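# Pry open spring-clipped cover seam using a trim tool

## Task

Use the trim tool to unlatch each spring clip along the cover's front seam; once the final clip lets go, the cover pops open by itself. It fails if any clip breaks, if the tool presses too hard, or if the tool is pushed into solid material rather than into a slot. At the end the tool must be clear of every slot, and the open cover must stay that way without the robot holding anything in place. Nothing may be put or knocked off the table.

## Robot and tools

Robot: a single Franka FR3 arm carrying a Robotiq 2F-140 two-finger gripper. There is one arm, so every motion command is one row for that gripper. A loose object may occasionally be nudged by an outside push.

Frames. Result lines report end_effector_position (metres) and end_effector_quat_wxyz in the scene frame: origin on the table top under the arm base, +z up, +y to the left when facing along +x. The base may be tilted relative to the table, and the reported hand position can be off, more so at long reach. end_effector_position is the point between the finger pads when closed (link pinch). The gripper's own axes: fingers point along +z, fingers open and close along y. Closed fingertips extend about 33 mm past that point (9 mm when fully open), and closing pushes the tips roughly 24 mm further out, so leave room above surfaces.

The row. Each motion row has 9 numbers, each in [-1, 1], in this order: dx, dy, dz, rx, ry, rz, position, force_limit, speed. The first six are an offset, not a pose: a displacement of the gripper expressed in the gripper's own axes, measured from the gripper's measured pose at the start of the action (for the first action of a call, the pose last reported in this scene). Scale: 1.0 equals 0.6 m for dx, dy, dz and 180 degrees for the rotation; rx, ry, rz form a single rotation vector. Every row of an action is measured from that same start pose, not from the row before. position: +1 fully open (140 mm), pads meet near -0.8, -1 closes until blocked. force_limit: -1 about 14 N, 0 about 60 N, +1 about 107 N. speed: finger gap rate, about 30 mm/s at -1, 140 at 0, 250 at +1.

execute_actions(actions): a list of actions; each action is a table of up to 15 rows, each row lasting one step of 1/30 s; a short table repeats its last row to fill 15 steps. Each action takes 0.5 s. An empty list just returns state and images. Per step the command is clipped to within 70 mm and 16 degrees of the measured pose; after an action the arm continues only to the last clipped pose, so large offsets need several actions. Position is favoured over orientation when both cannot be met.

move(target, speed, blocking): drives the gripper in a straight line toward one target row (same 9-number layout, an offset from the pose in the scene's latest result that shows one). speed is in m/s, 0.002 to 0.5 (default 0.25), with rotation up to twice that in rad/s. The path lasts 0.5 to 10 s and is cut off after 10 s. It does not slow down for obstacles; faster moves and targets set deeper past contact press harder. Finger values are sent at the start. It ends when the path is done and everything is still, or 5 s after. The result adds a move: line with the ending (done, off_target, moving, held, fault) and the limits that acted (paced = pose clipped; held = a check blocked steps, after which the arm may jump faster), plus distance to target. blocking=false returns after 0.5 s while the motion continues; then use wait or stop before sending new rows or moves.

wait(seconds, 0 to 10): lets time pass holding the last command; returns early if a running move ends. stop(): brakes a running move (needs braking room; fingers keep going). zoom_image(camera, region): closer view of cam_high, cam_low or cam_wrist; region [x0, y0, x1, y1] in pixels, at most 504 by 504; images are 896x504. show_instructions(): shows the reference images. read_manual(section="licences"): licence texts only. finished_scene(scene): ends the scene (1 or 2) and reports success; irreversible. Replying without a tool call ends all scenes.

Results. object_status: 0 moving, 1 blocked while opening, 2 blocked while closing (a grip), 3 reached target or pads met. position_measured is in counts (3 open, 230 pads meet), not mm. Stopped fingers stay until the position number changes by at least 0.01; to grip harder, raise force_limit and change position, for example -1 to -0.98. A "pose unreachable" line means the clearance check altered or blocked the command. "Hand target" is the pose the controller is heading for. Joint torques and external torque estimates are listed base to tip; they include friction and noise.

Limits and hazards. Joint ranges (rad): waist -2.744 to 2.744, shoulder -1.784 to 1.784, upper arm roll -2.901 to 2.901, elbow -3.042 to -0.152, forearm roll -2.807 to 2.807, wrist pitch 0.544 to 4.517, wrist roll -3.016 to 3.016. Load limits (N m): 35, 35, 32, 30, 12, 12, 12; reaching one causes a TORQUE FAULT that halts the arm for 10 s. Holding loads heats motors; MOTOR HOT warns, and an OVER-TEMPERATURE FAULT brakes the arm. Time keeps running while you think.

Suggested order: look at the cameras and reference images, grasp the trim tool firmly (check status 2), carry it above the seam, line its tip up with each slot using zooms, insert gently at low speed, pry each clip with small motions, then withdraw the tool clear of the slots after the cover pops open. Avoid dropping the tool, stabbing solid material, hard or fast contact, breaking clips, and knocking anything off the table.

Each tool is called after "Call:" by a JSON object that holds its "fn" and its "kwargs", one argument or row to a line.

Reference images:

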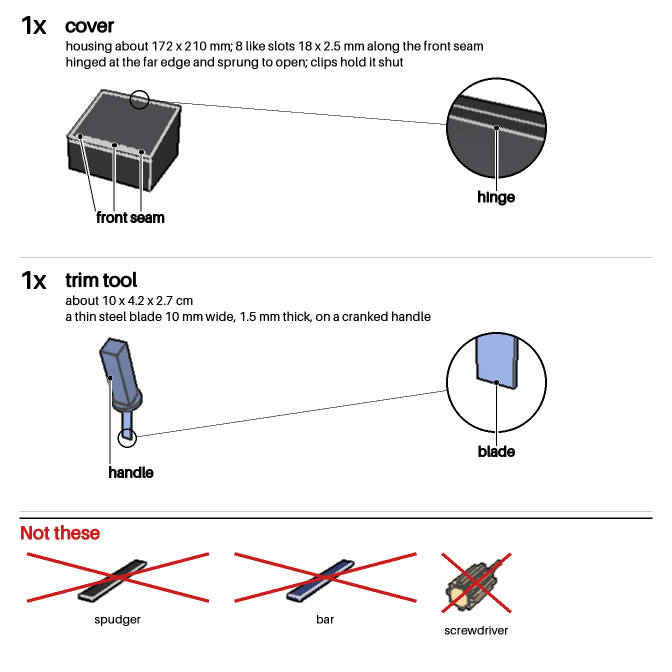

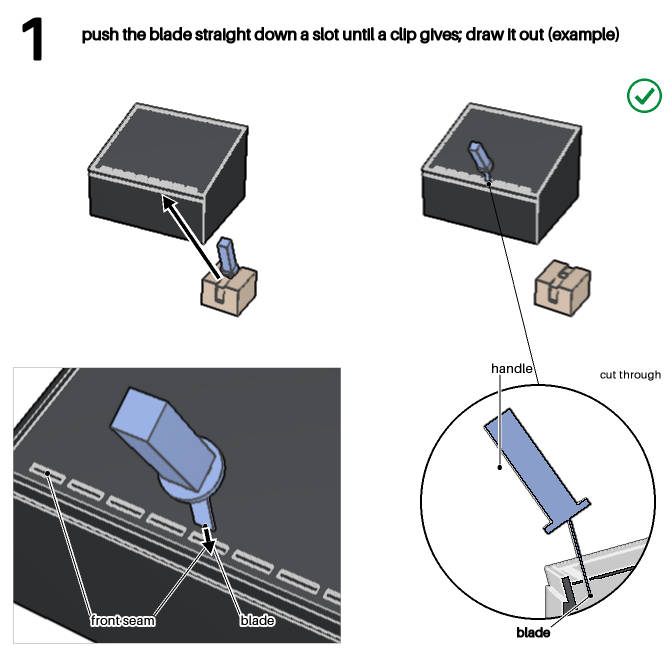

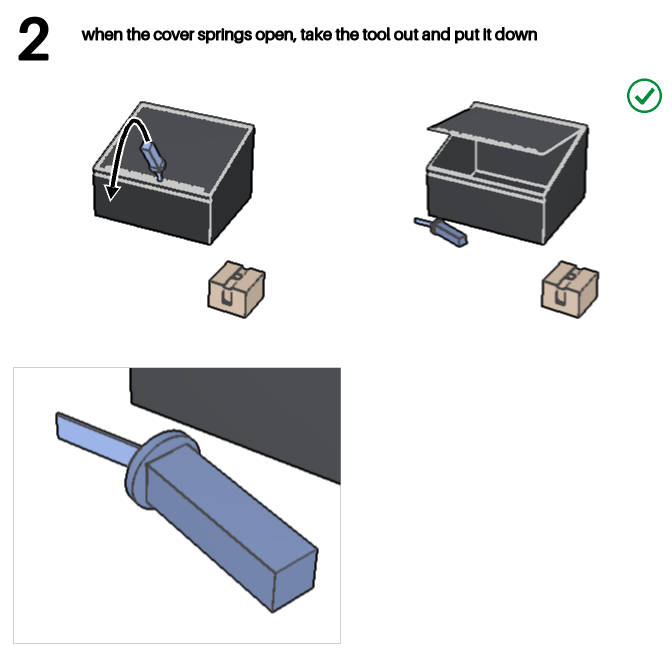

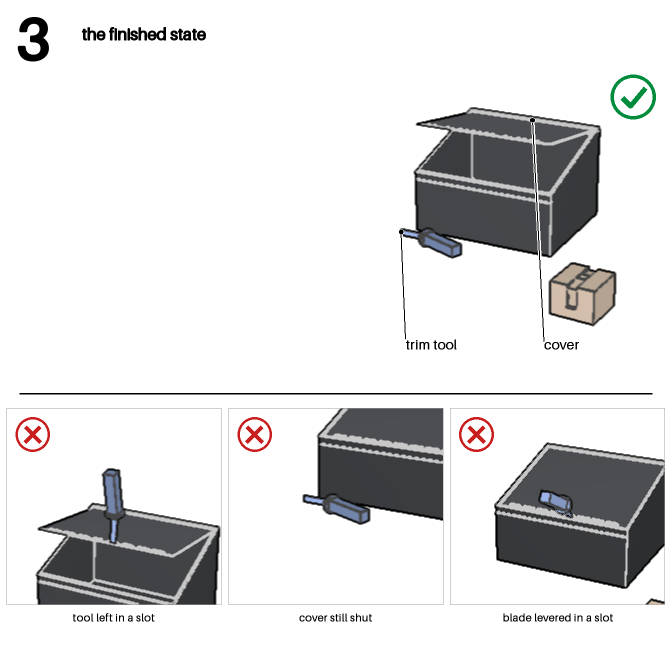

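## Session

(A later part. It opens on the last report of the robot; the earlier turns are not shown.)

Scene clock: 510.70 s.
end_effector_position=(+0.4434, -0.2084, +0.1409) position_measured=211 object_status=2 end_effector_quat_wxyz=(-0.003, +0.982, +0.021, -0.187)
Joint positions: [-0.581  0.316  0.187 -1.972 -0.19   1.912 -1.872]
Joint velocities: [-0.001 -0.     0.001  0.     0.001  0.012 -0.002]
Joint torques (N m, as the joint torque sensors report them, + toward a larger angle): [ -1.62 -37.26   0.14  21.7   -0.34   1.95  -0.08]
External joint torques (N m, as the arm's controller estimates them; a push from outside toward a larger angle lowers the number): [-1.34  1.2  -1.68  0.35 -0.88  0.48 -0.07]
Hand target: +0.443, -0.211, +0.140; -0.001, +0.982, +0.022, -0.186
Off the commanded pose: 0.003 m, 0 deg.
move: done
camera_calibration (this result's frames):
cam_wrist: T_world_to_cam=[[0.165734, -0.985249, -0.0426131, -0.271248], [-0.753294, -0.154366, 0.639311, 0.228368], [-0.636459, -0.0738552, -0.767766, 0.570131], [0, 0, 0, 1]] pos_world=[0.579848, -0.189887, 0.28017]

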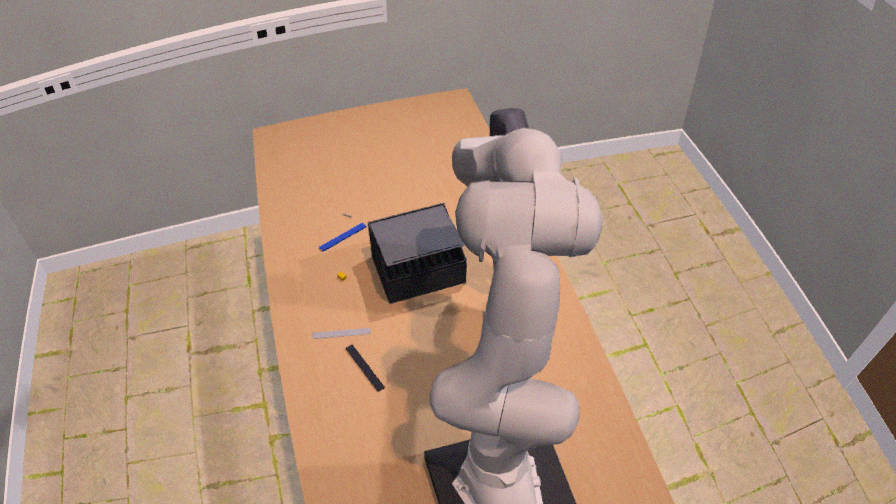

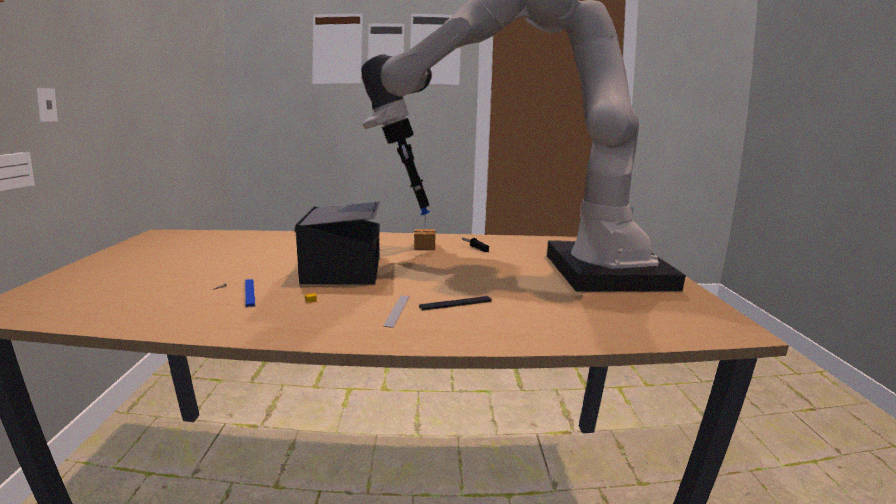

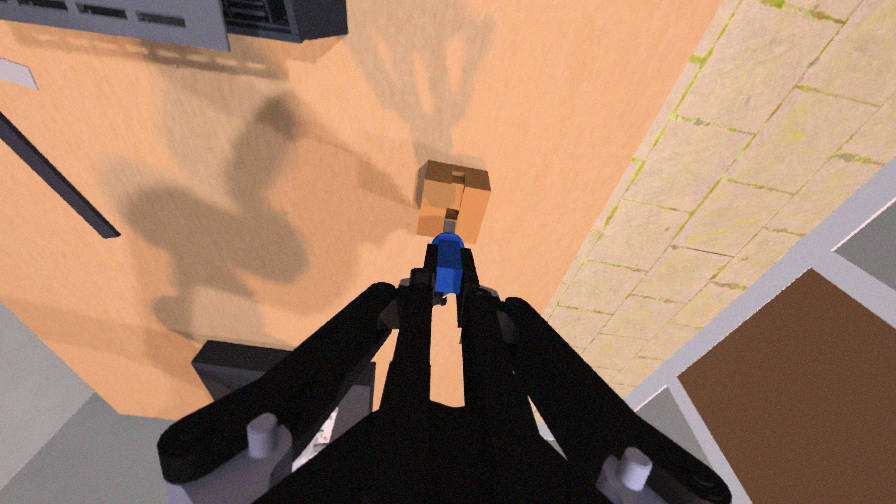

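Call:
{"fn": "move", "kwargs": {
  "target": [0.005,0.007,0.011,0,0,0,-1,0.6,-0.6],
  "speed": 0.03
}}

Call:
{"fn": "zoom_image", "kwargs": {
  "camera": "cam_wrist",
  "region": [420, 190, 480, 245]
}}

Scene clock: 517.00 s.
end_effector_position=(+0.4434, -0.2090, +0.1343) position_measured=211 object_status=2 end_effector_quat_wxyz=(-0.005, +0.982, +0.021, -0.188)
Joint positions: [-0.581  0.33   0.185 -1.97  -0.191  1.921 -1.872]
Joint velocities: [ 0.001  0.    -0.002  0.001  0.     0.004 -0.002]
Joint torques (N m, as the joint torque sensors report them, + toward a larger angle): [ -1.59 -37.22   0.06  23.16  -0.34   2.02  -0.02]
External joint torques (N m, as the arm's controller estimates them; a push from outside toward a larger angle lowers the number): [-1.35  1.52 -1.87  1.97 -0.88  0.56 -0.01]
Hand target: +0.444, -0.213, +0.134; -0.003, +0.982, +0.021, -0.187
Off the commanded pose: 0.004 m, 0 deg.
move: off_target
camera_calibration (this result's frames):
cam_wrist: T_world_to_cam=[[0.164859, -0.985231, -0.0462663, -0.271311], [-0.751608, -0.155865, 0.640931, 0.231184], [-0.638676, -0.0708891, -0.766203, 0.566405], [0, 0, 0, 1]] pos_world=[0.580237, -0.191118, 0.273256]

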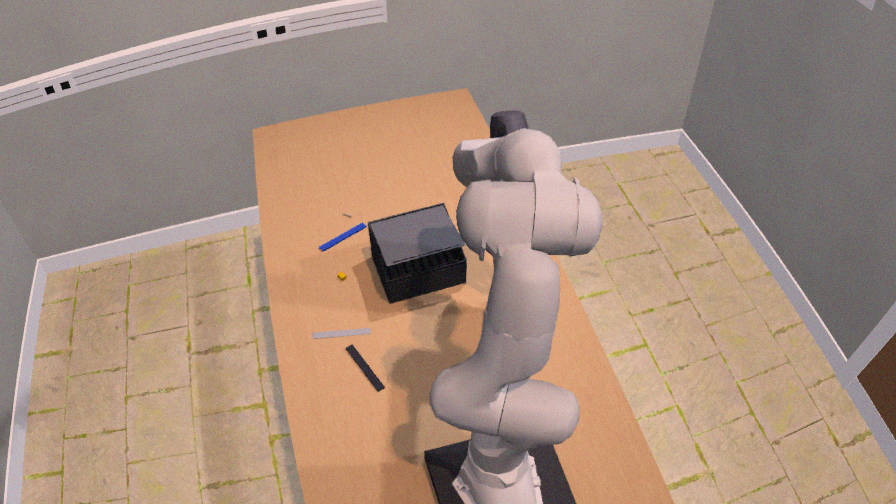

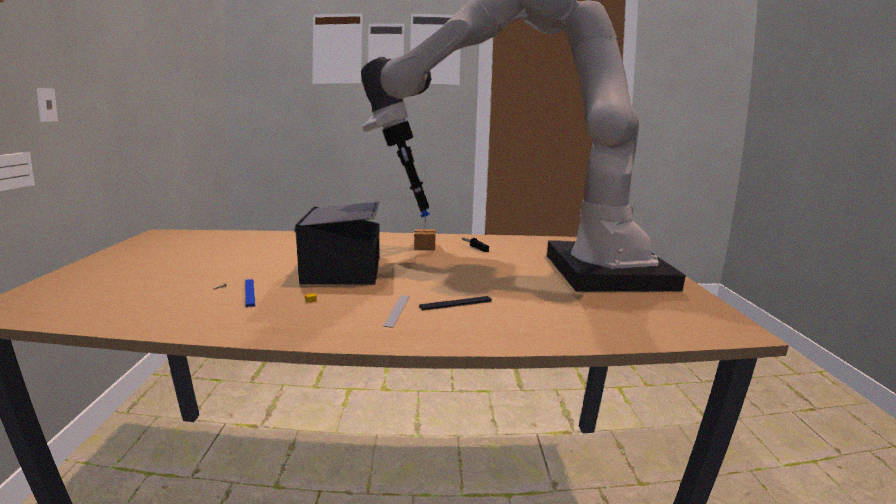

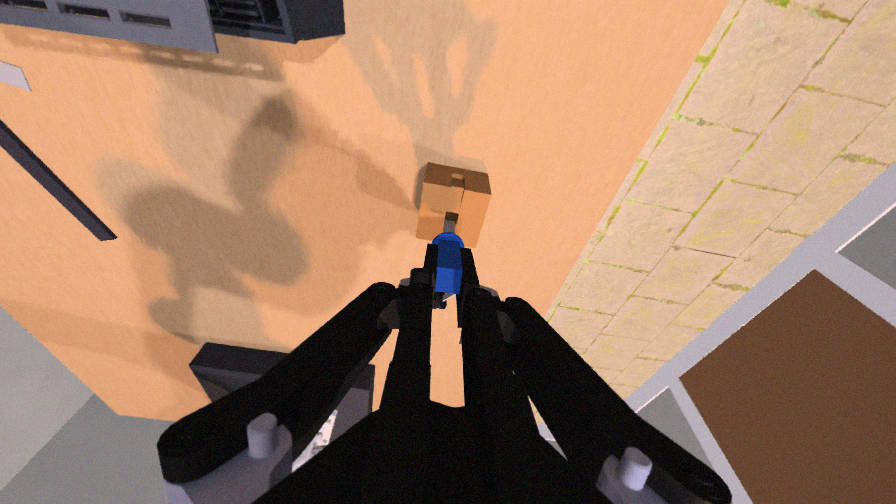

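Region (420, 190, 480, 245) of cam_wrist's 896x504 image, scaled by 8.400, with more detail than that image has; it fills the top 462 rows of this view, and the rest is white.

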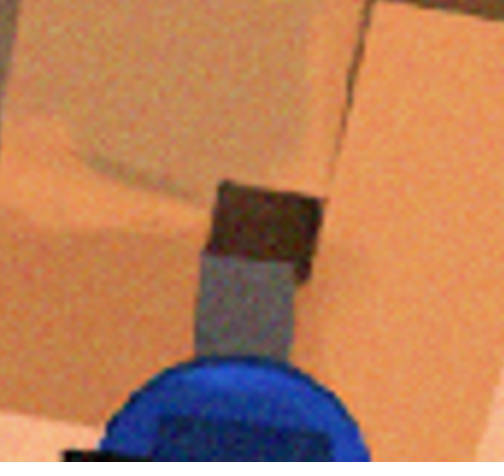

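Call:
{"fn": "execute_actions", "kwargs": {
  "actions": [
    [[0,0.005,0,-0.001,0,0,-1,0.6,-0.6],[0,0.006,0,-0.0015,0,0,-1,0.6,-0.6],[0,0.007,0,-0.002,0,0,-1,0.6,-0.6]]
  ]
}}

Call:
{"fn": "zoom_image", "kwargs": {
  "camera": "cam_wrist",
  "region": [420, 190, 480, 245]
}}

Scene clock: 520.33 s.
end_effector_position=(+0.4442, -0.2106, +0.1349) position_measured=211 object_status=2 end_effector_quat_wxyz=(-0.003, +0.982, +0.021, -0.187)
Joint positions: [-0.581  0.33   0.184 -1.969 -0.194  1.922 -1.872]
Joint velocities: [ 0.001  0.     0.    -0.001  0.     0.    -0.   ]
Joint torques (N m, as the joint torque sensors report them, + toward a larger angle): [ -1.01 -37.24   0.35  23.04  -0.35   1.46   0.02]
External joint torques (N m, as the arm's controller estimates them; a push from outside toward a larger angle lowers the number): [-0.78  1.44 -1.58  1.9  -0.89  0.    0.03]
Hand target: +0.444, -0.213, +0.134; -0.001, +0.982, +0.021, -0.188
Off the commanded pose: 0.003 m, 0 deg.
camera_calibration (this result's frames):
cam_wrist: T_world_to_cam=[[0.166389, -0.985135, -0.0426934, -0.274123], [-0.752498, -0.154839, 0.640135, 0.23189], [-0.63723, -0.0743848, -0.767076, 0.565975], [0, 0, 0, 1]] pos_world=[0.580764, -0.192042, 0.274001]

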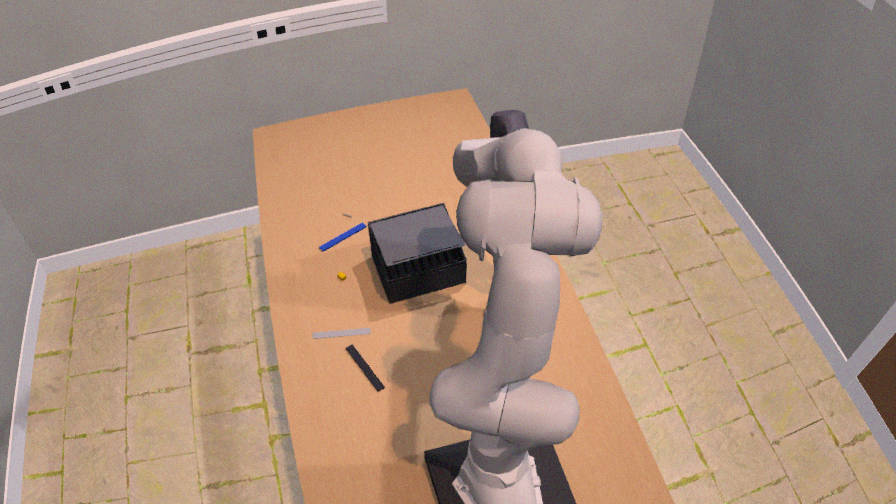

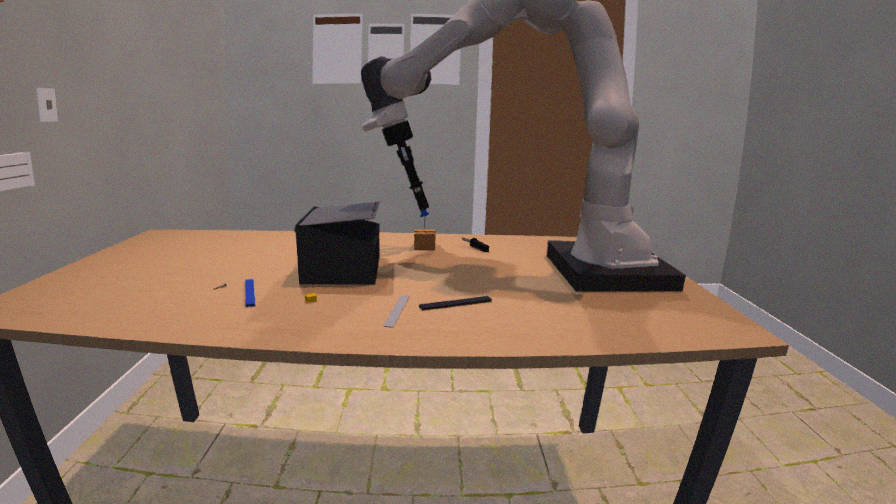

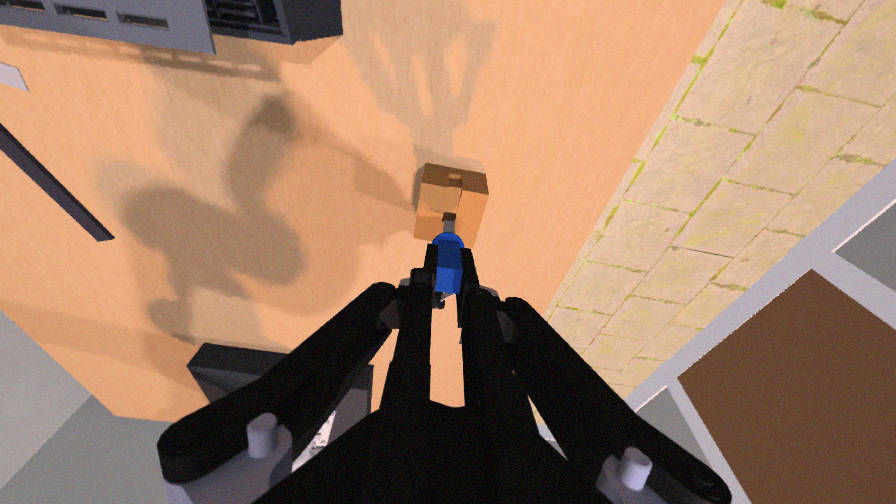

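Region (420, 190, 480, 245) of cam_wrist's 896x504 image, scaled by 8.400, with more detail than that image has; it fills the top 462 rows of this view, and the rest is white.

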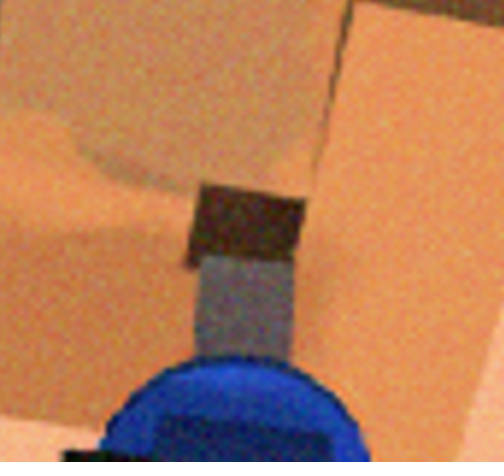

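Call:
{"fn": "execute_actions", "kwargs": {
  "actions": [
    [[0.003,0,0.002,0,0.0009,0,-1,0.6,-0.6],[0.004,0,0.003,0,0.0009,0,-1,0.6,-0.6],[0.005,0,0.004,0,0.0009,0,-1,0.6,-0.6],[0.006,0,0.005,0,0.0009,0,-1,0.6,-0.6]]
  ]
}}

Call:
{"fn": "zoom_image", "kwargs": {
  "camera": "cam_wrist",
  "region": [420, 190, 480, 245]
}}

Scene clock: 523.83 s.
end_effector_position=(+0.4447, -0.2104, +0.1315) position_measured=211 object_status=2 end_effector_quat_wxyz=(-0.004, +0.982, +0.021, -0.187)
Joint positions: [-0.581  0.337  0.184 -1.968 -0.194  1.927 -1.872]
Joint velocities: [ 0.002 -0.     0.     0.     0.     0.003  0.   ]
Joint torques (N m, as the joint torque sensors report them, + toward a larger angle): [  0.12 -37.27   1.66  22.96   0.41   1.86   0.25]
External joint torques (N m, as the arm's controller estimates them; a push from outside toward a larger angle lowers the number): [ 0.4   1.57 -0.26  1.85 -0.13  0.4   0.26]
Hand target: +0.446, -0.211, +0.131; -0.003, +0.982, +0.021, -0.186
Off the commanded pose: 0.002 m, 0 deg.
camera_calibration (this result's frames):
cam_wrist: T_world_to_cam=[[0.166777, -0.98498, -0.044726, -0.27404], [-0.752177, -0.156426, 0.640125, 0.233993], [-0.637507, -0.0731164, -0.766968, 0.564118], [0, 0, 0, 1]] pos_world=[0.581337, -0.192075, 0.270619]

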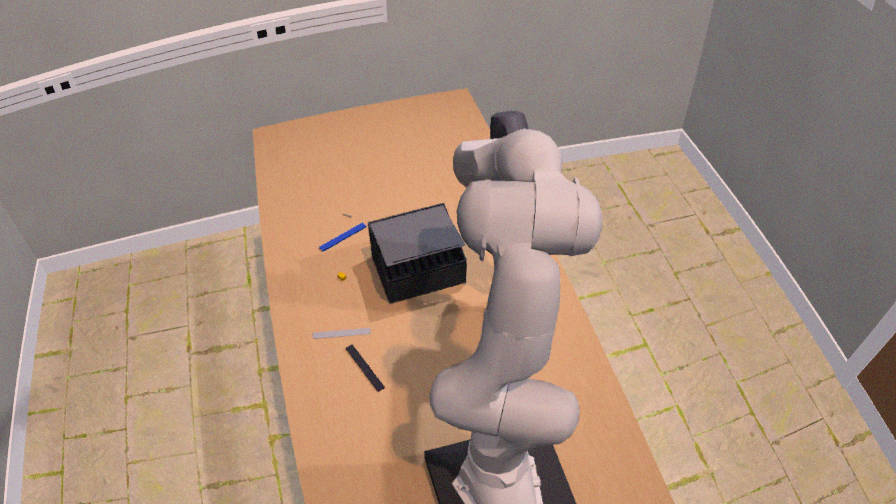

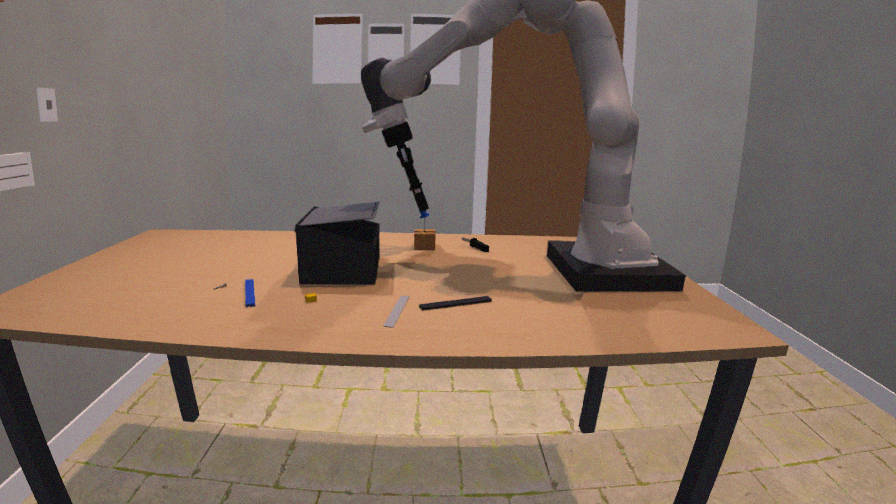

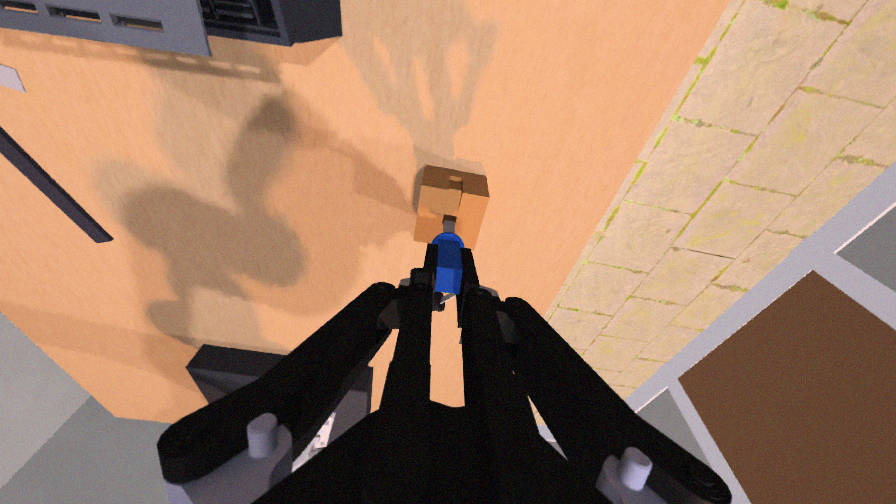

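Region (420, 190, 480, 245) of cam_wrist's 896x504 image, scaled by 8.400, with more detail than that image has; it fills the top 462 rows of this view, and the rest is white.

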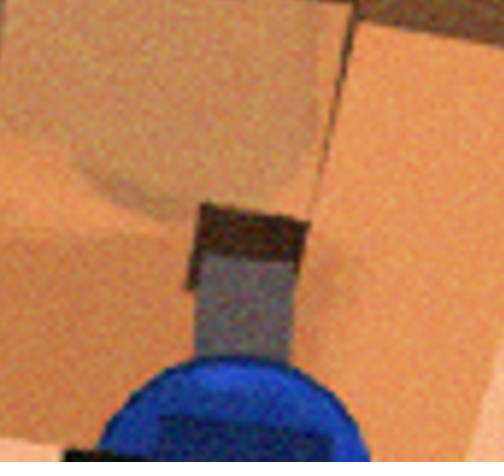

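Call:
{"fn": "execute_actions", "kwargs": {
  "actions": [
    [[0.002,0.0006,0.003,-0.0005,0.0009,0,-1,0.6,-0.6],[0.0025,0.0006,0.004,-0.0005,0.0009,0,-1,0.6,-0.6],[0.003,0.0006,0.005,-0.0005,0.0009,0,-1,0.6,-0.6],[0.0035,0.0006,0.006,-0.0005,0.0009,0,-1,0.6,-0.6],[0.004,0.0006,0.007,-0.0005,0.0009,0,-1,0.6,-0.6],[0.0043,0.0006,0.008,-0.0005,0.0009,0,-1,0.6,-0.6]],
    [[0.002,0.0006,0.003,-0.0005,0.0009,0,-1,0.6,-0.6],[0.0025,0.0006,0.004,-0.0005,0.0009,0,-1,0.6,-0.6],[0.003,0.0006,0.005,-0.0005,0.0009,0,-1,0.6,-0.6],[0.0035,0.0006,0.006,-0.0005,0.0009,0,-1,0.6,-0.6],[0.004,0.0006,0.007,-0.0005,0.0009,0,-1,0.6,-0.6],[0.0043,0.0006,0.008,-0.0005,0.0009,0,-1,0.6,-0.6]]
  ]
}}

Call:
{"fn": "zoom_image", "kwargs": {
  "camera": "cam_wrist",
  "region": [420, 190, 480, 245]
}}

Scene clock: 530.13 s.
end_effector_position=(+0.4458, -0.2095, +0.1238) position_measured=211 object_status=2 end_effector_quat_wxyz=(-0.005, +0.982, +0.023, -0.185)
Joint positions: [-0.581  0.348  0.184 -1.974 -0.194  1.947 -1.872]
Joint velocities: [ 0.002 -0.002  0.     0.    -0.     0.005 -0.001]
Joint torques (N m, as the joint torque sensors report them, + toward a larger angle): [ -0.23 -37.26   0.97  21.06  -0.08   1.95   0.26]
External joint torques (N m, as the arm's controller estimates them; a push from outside toward a larger angle lowers the number): [ 0.05  1.86 -1.03  0.06 -0.61  0.48  0.27]
External joint torques at the end of the 1st action: [-0.09  1.67 -0.94  0.31 -0.58  0.29  0.27]
Hand target: +0.446, -0.210, +0.122; -0.004, +0.982, +0.022, -0.185
Off the commanded pose: 0.002 m, 0 deg.
camera_calibration (this result's frames):
cam_wrist: T_world_to_cam=[[0.169097, -0.984489, -0.0467766, -0.274266], [-0.754771, -0.159869, 0.63621, 0.240796], [-0.633819, -0.0722755, -0.770097, 0.557882], [0, 0, 0, 1]] pos_world=[0.58172, -0.191194, 0.263597]

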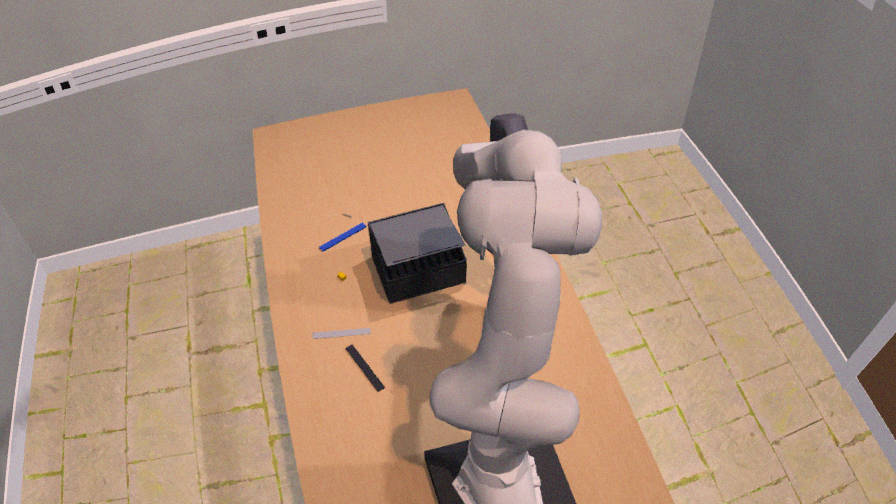

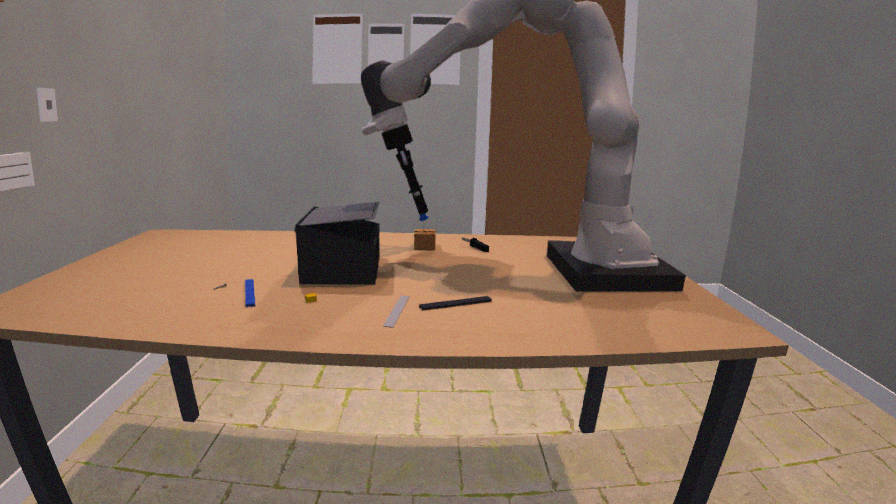

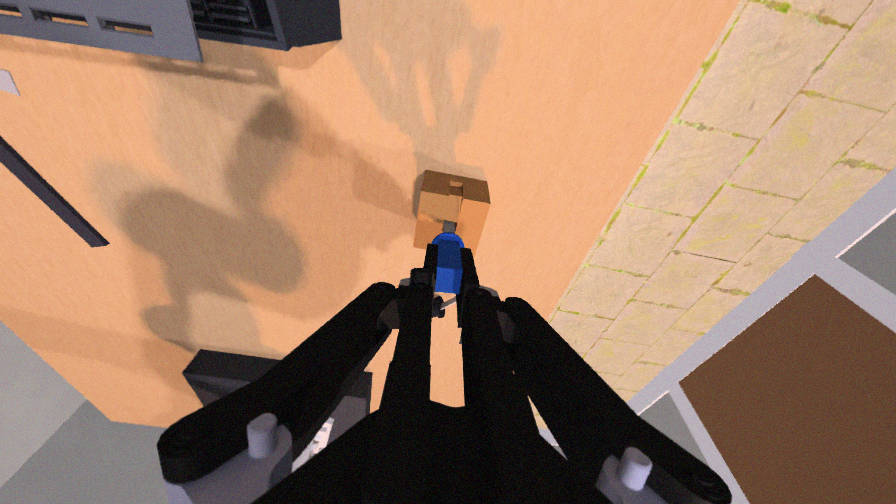

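Region (420, 190, 480, 245) of cam_wrist's 896x504 image, scaled by 8.400, with more detail than that image has; it fills the top 462 rows of this view, and the rest is white.

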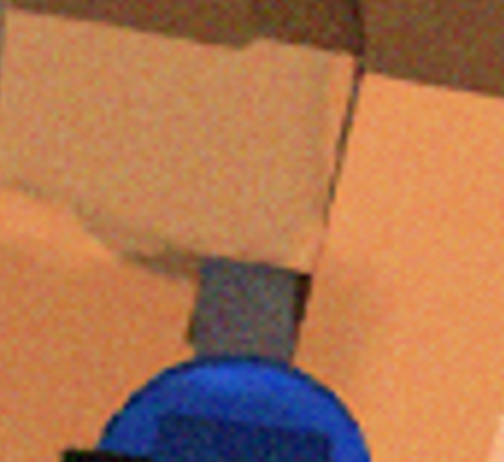

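In by ~8 mm. Continue 24 mm down.

Call:
{"fn": "move", "kwargs": {
  "target": [0.0135,0.003,0.039,-0.001,0,0,-1,0.6,-0.6],
  "speed": 0.03
}}

Call:
{"fn": "zoom_image", "kwargs": {
  "camera": "cam_low",
  "region": [390, 190, 460, 260]
}}

Scene clock: 533.03 s.
end_effector_position=(+0.4440, -0.2098, +0.1005) position_measured=211 object_status=2 end_effector_quat_wxyz=(-0.006, +0.982, +0.025, -0.187)
Joint positions: [-0.581  0.384  0.181 -1.987 -0.206  1.992 -1.867]
Joint velocities: [-0.    -0.001  0.    -0.    -0.002  0.011  0.005]
Joint torques (N m, as the joint torque sensors report them, + toward a larger angle): [  0.43 -37.99   0.61  21.09  -0.36   2.18   0.55]
External joint torques (N m, as the arm's controller estimates them; a push from outside toward a larger angle lowers the number): [ 0.81  1.59 -1.5   0.66 -0.88  0.72  0.56]
Hand target: +0.445, -0.211, +0.099; -0.003, +0.982, +0.023, -0.185
Off the commanded pose: 0.002 m, 0 deg.
move: done
camera_calibration (this result's frames):
cam_wrist: T_world_to_cam=[[0.173779, -0.983508, -0.0501225, -0.276948], [-0.752171, -0.165411, 0.63787, 0.251798], [-0.635641, -0.0731478, -0.768511, 0.539232], [0, 0, 0, 1]] pos_world=[0.580281, -0.191287, 0.23991]

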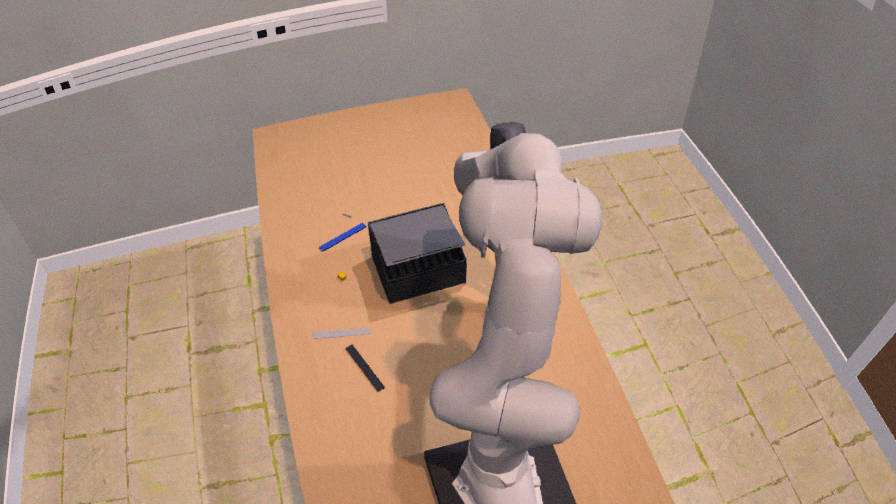

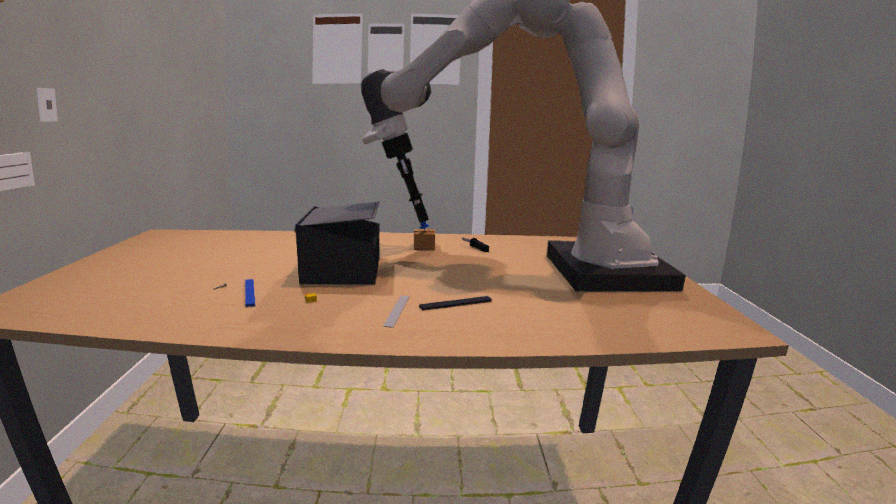

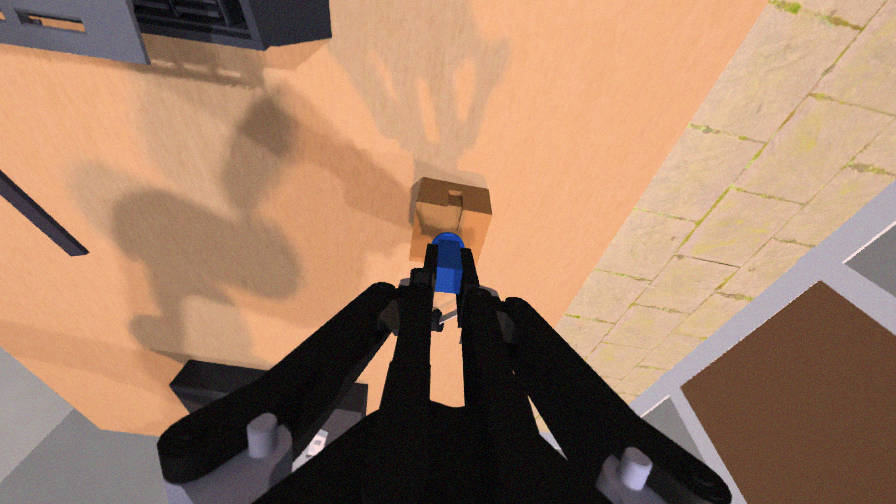

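Region (390, 190, 460, 260) of cam_low's 896x504 image, scaled by 7.200, with more detail than that image has.

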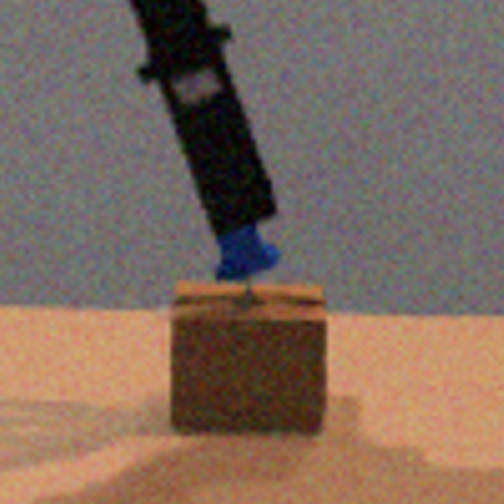

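Call:
{"fn": "execute_actions", "kwargs": {
  "actions": [
    [[0.002,0.001,0.003,-0.0005,0.0009,0,-1,0.6,-0.6],[0.0025,0.001,0.004,-0.0005,0.0009,0,-1,0.6,-0.6],[0.003,0.001,0.005,-0.0005,0.0009,0,-1,0.6,-0.6],[0.0035,0.001,0.006,-0.0005,0.0009,0,-1,0.6,-0.6],[0.004,0.001,0.007,-0.0005,0.0009,0,-1,0.6,-0.6]],
    [[0,0,0,0,0,0,-0.3,0,-0.3]]
  ]
}}

Call:
{"fn": "move", "kwargs": {
  "target": [0,0,-0.13,0,0,0,-0.3,0,-0.3],
  "speed": 0.15
}}

Scene clock: 537.03 s.
end_effector_position=(+0.4443, -0.2094, +0.0973) position_measured=167 object_status=3 end_effector_quat_wxyz=(-0.006, +0.982, +0.025, -0.186)
Joint positions: [-0.581  0.389  0.181 -1.989 -0.206  1.999 -1.866]
Joint velocities: [ 0.002 -0.     0.     0.001 -0.     0.001  0.002]
Joint torques (N m, as the joint torque sensors report them, + toward a larger angle): [ -0.57 -39.51   1.8   21.16   0.62   1.39   0.1 ]
External joint torques (N m, as the arm's controller estimates them; a push from outside toward a larger angle lowers the number): [-0.2   0.31 -0.35  0.7   0.1  -0.09  0.12]
External joint torques at the end of the 1st action: [ 0.13  1.7  -0.64  0.4  -0.57  0.73  0.19]
Hand target: +0.444, -0.209, +0.097; -0.006, +0.982, +0.025, -0.186
Off the commanded pose: 0.000 m, 0 deg.
camera_calibration (this result's frames):
cam_wrist: T_world_to_cam=[[0.173353, -0.98355, -0.0507751, -0.276539], [-0.752944, -0.165588, 0.636911, 0.254489], [-0.634842, -0.0721798, -0.769263, 0.536942], [0, 0, 0, 1]] pos_world=[0.580428, -0.191093, 0.236922]

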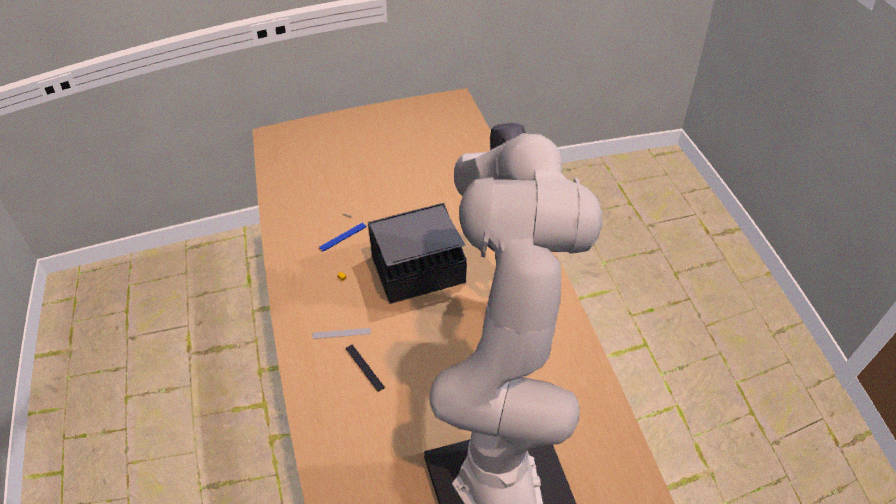

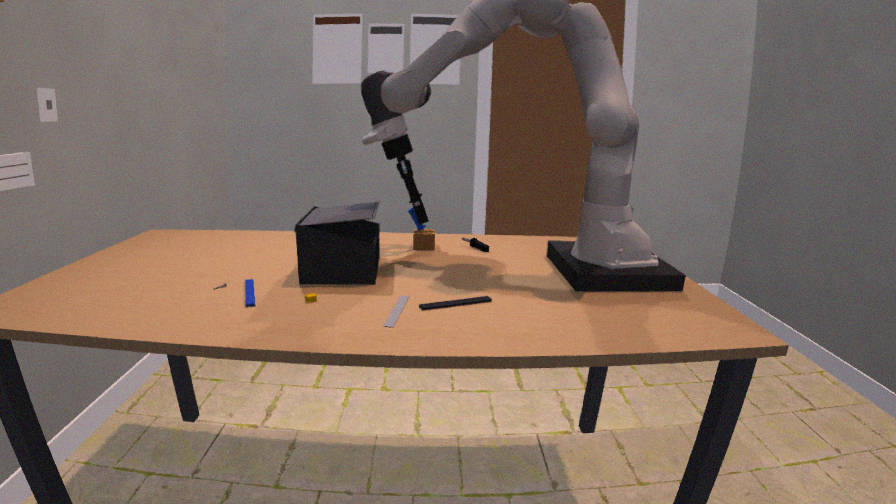

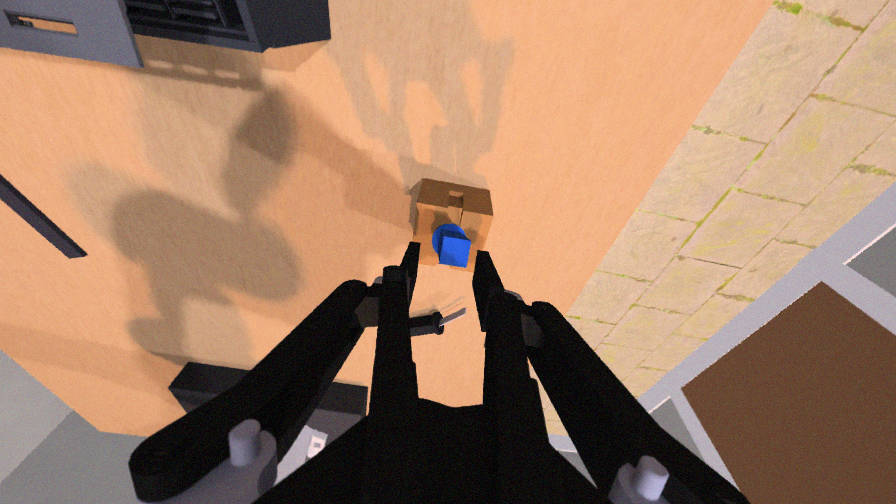

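Scene clock: 538.20 s.
end_effector_position=(+0.4733, -0.2108, +0.1699) position_measured=167 object_status=3 end_effector_quat_wxyz=(-0.004, +0.983, +0.023, -0.184)
Joint positions: [-0.573  0.355  0.2   -1.833 -0.186  1.814 -1.875]
Joint velocities: [-0.    -0.002  0.002  0.001  0.001 -0.01  -0.001]
Joint torques (N m, as the joint torque sensors report them, + toward a larger angle): [ -0.3  -39.21   3.34  23.74   1.57   0.89  -0.26]
External joint torques (N m, as the arm's controller estimates them; a push from outside toward a larger angle lowers the number): [ 0.1   1.22  1.22  1.53  1.   -0.61 -0.25]
Hand target: +0.473, -0.208, +0.170; -0.007, +0.982, +0.026, -0.186
Off the commanded pose: 0.001 m, 0 deg.
move: done
camera_calibration (this result's frames):
cam_wrist: T_world_to_cam=[[0.169507, -0.984541, -0.0441178, -0.278779], [-0.756276, -0.15865, 0.634725, 0.233232], [-0.631912, -0.0742254, -0.771477, 0.609688], [0, 0, 0, 1]] pos_world=[0.608912, -0.192212, 0.310023]

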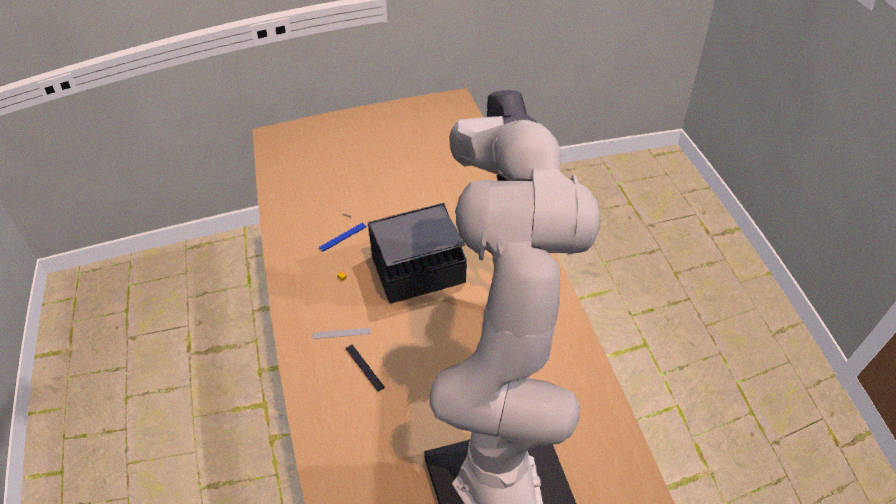

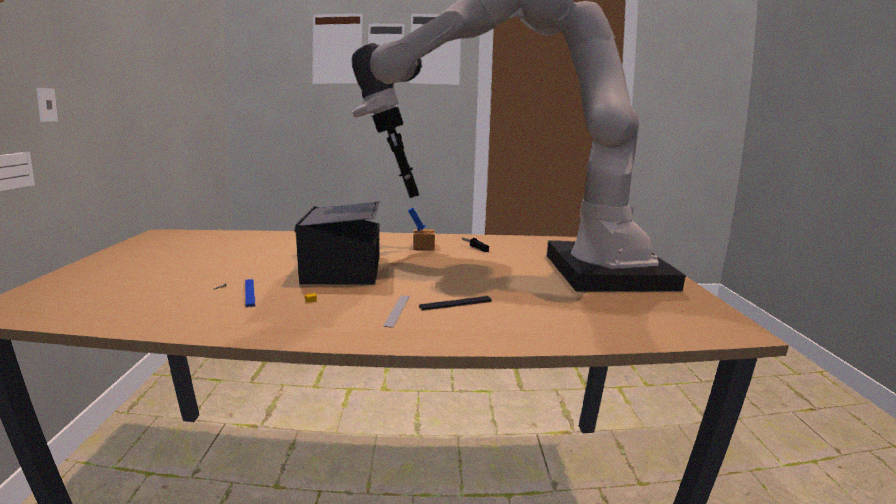

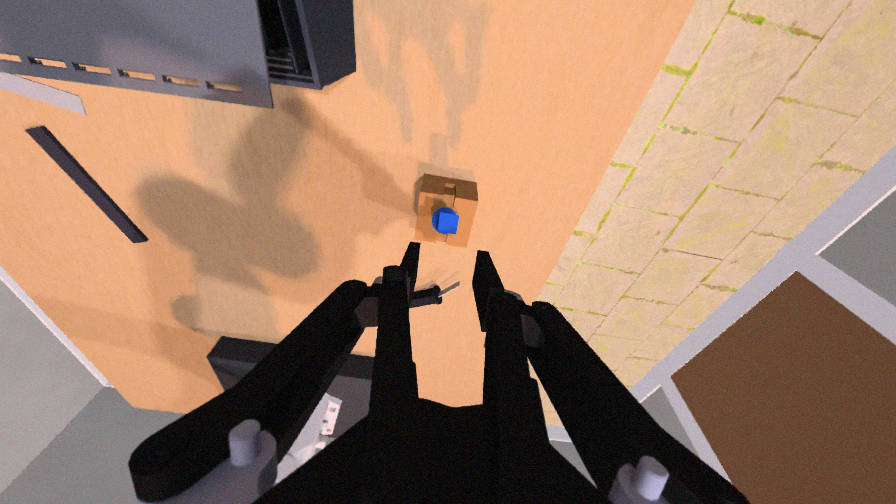

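Call:
{"fn": "finished_scene", "kwargs": {
  "scene": 1
}}

The scene is finished: the task was done.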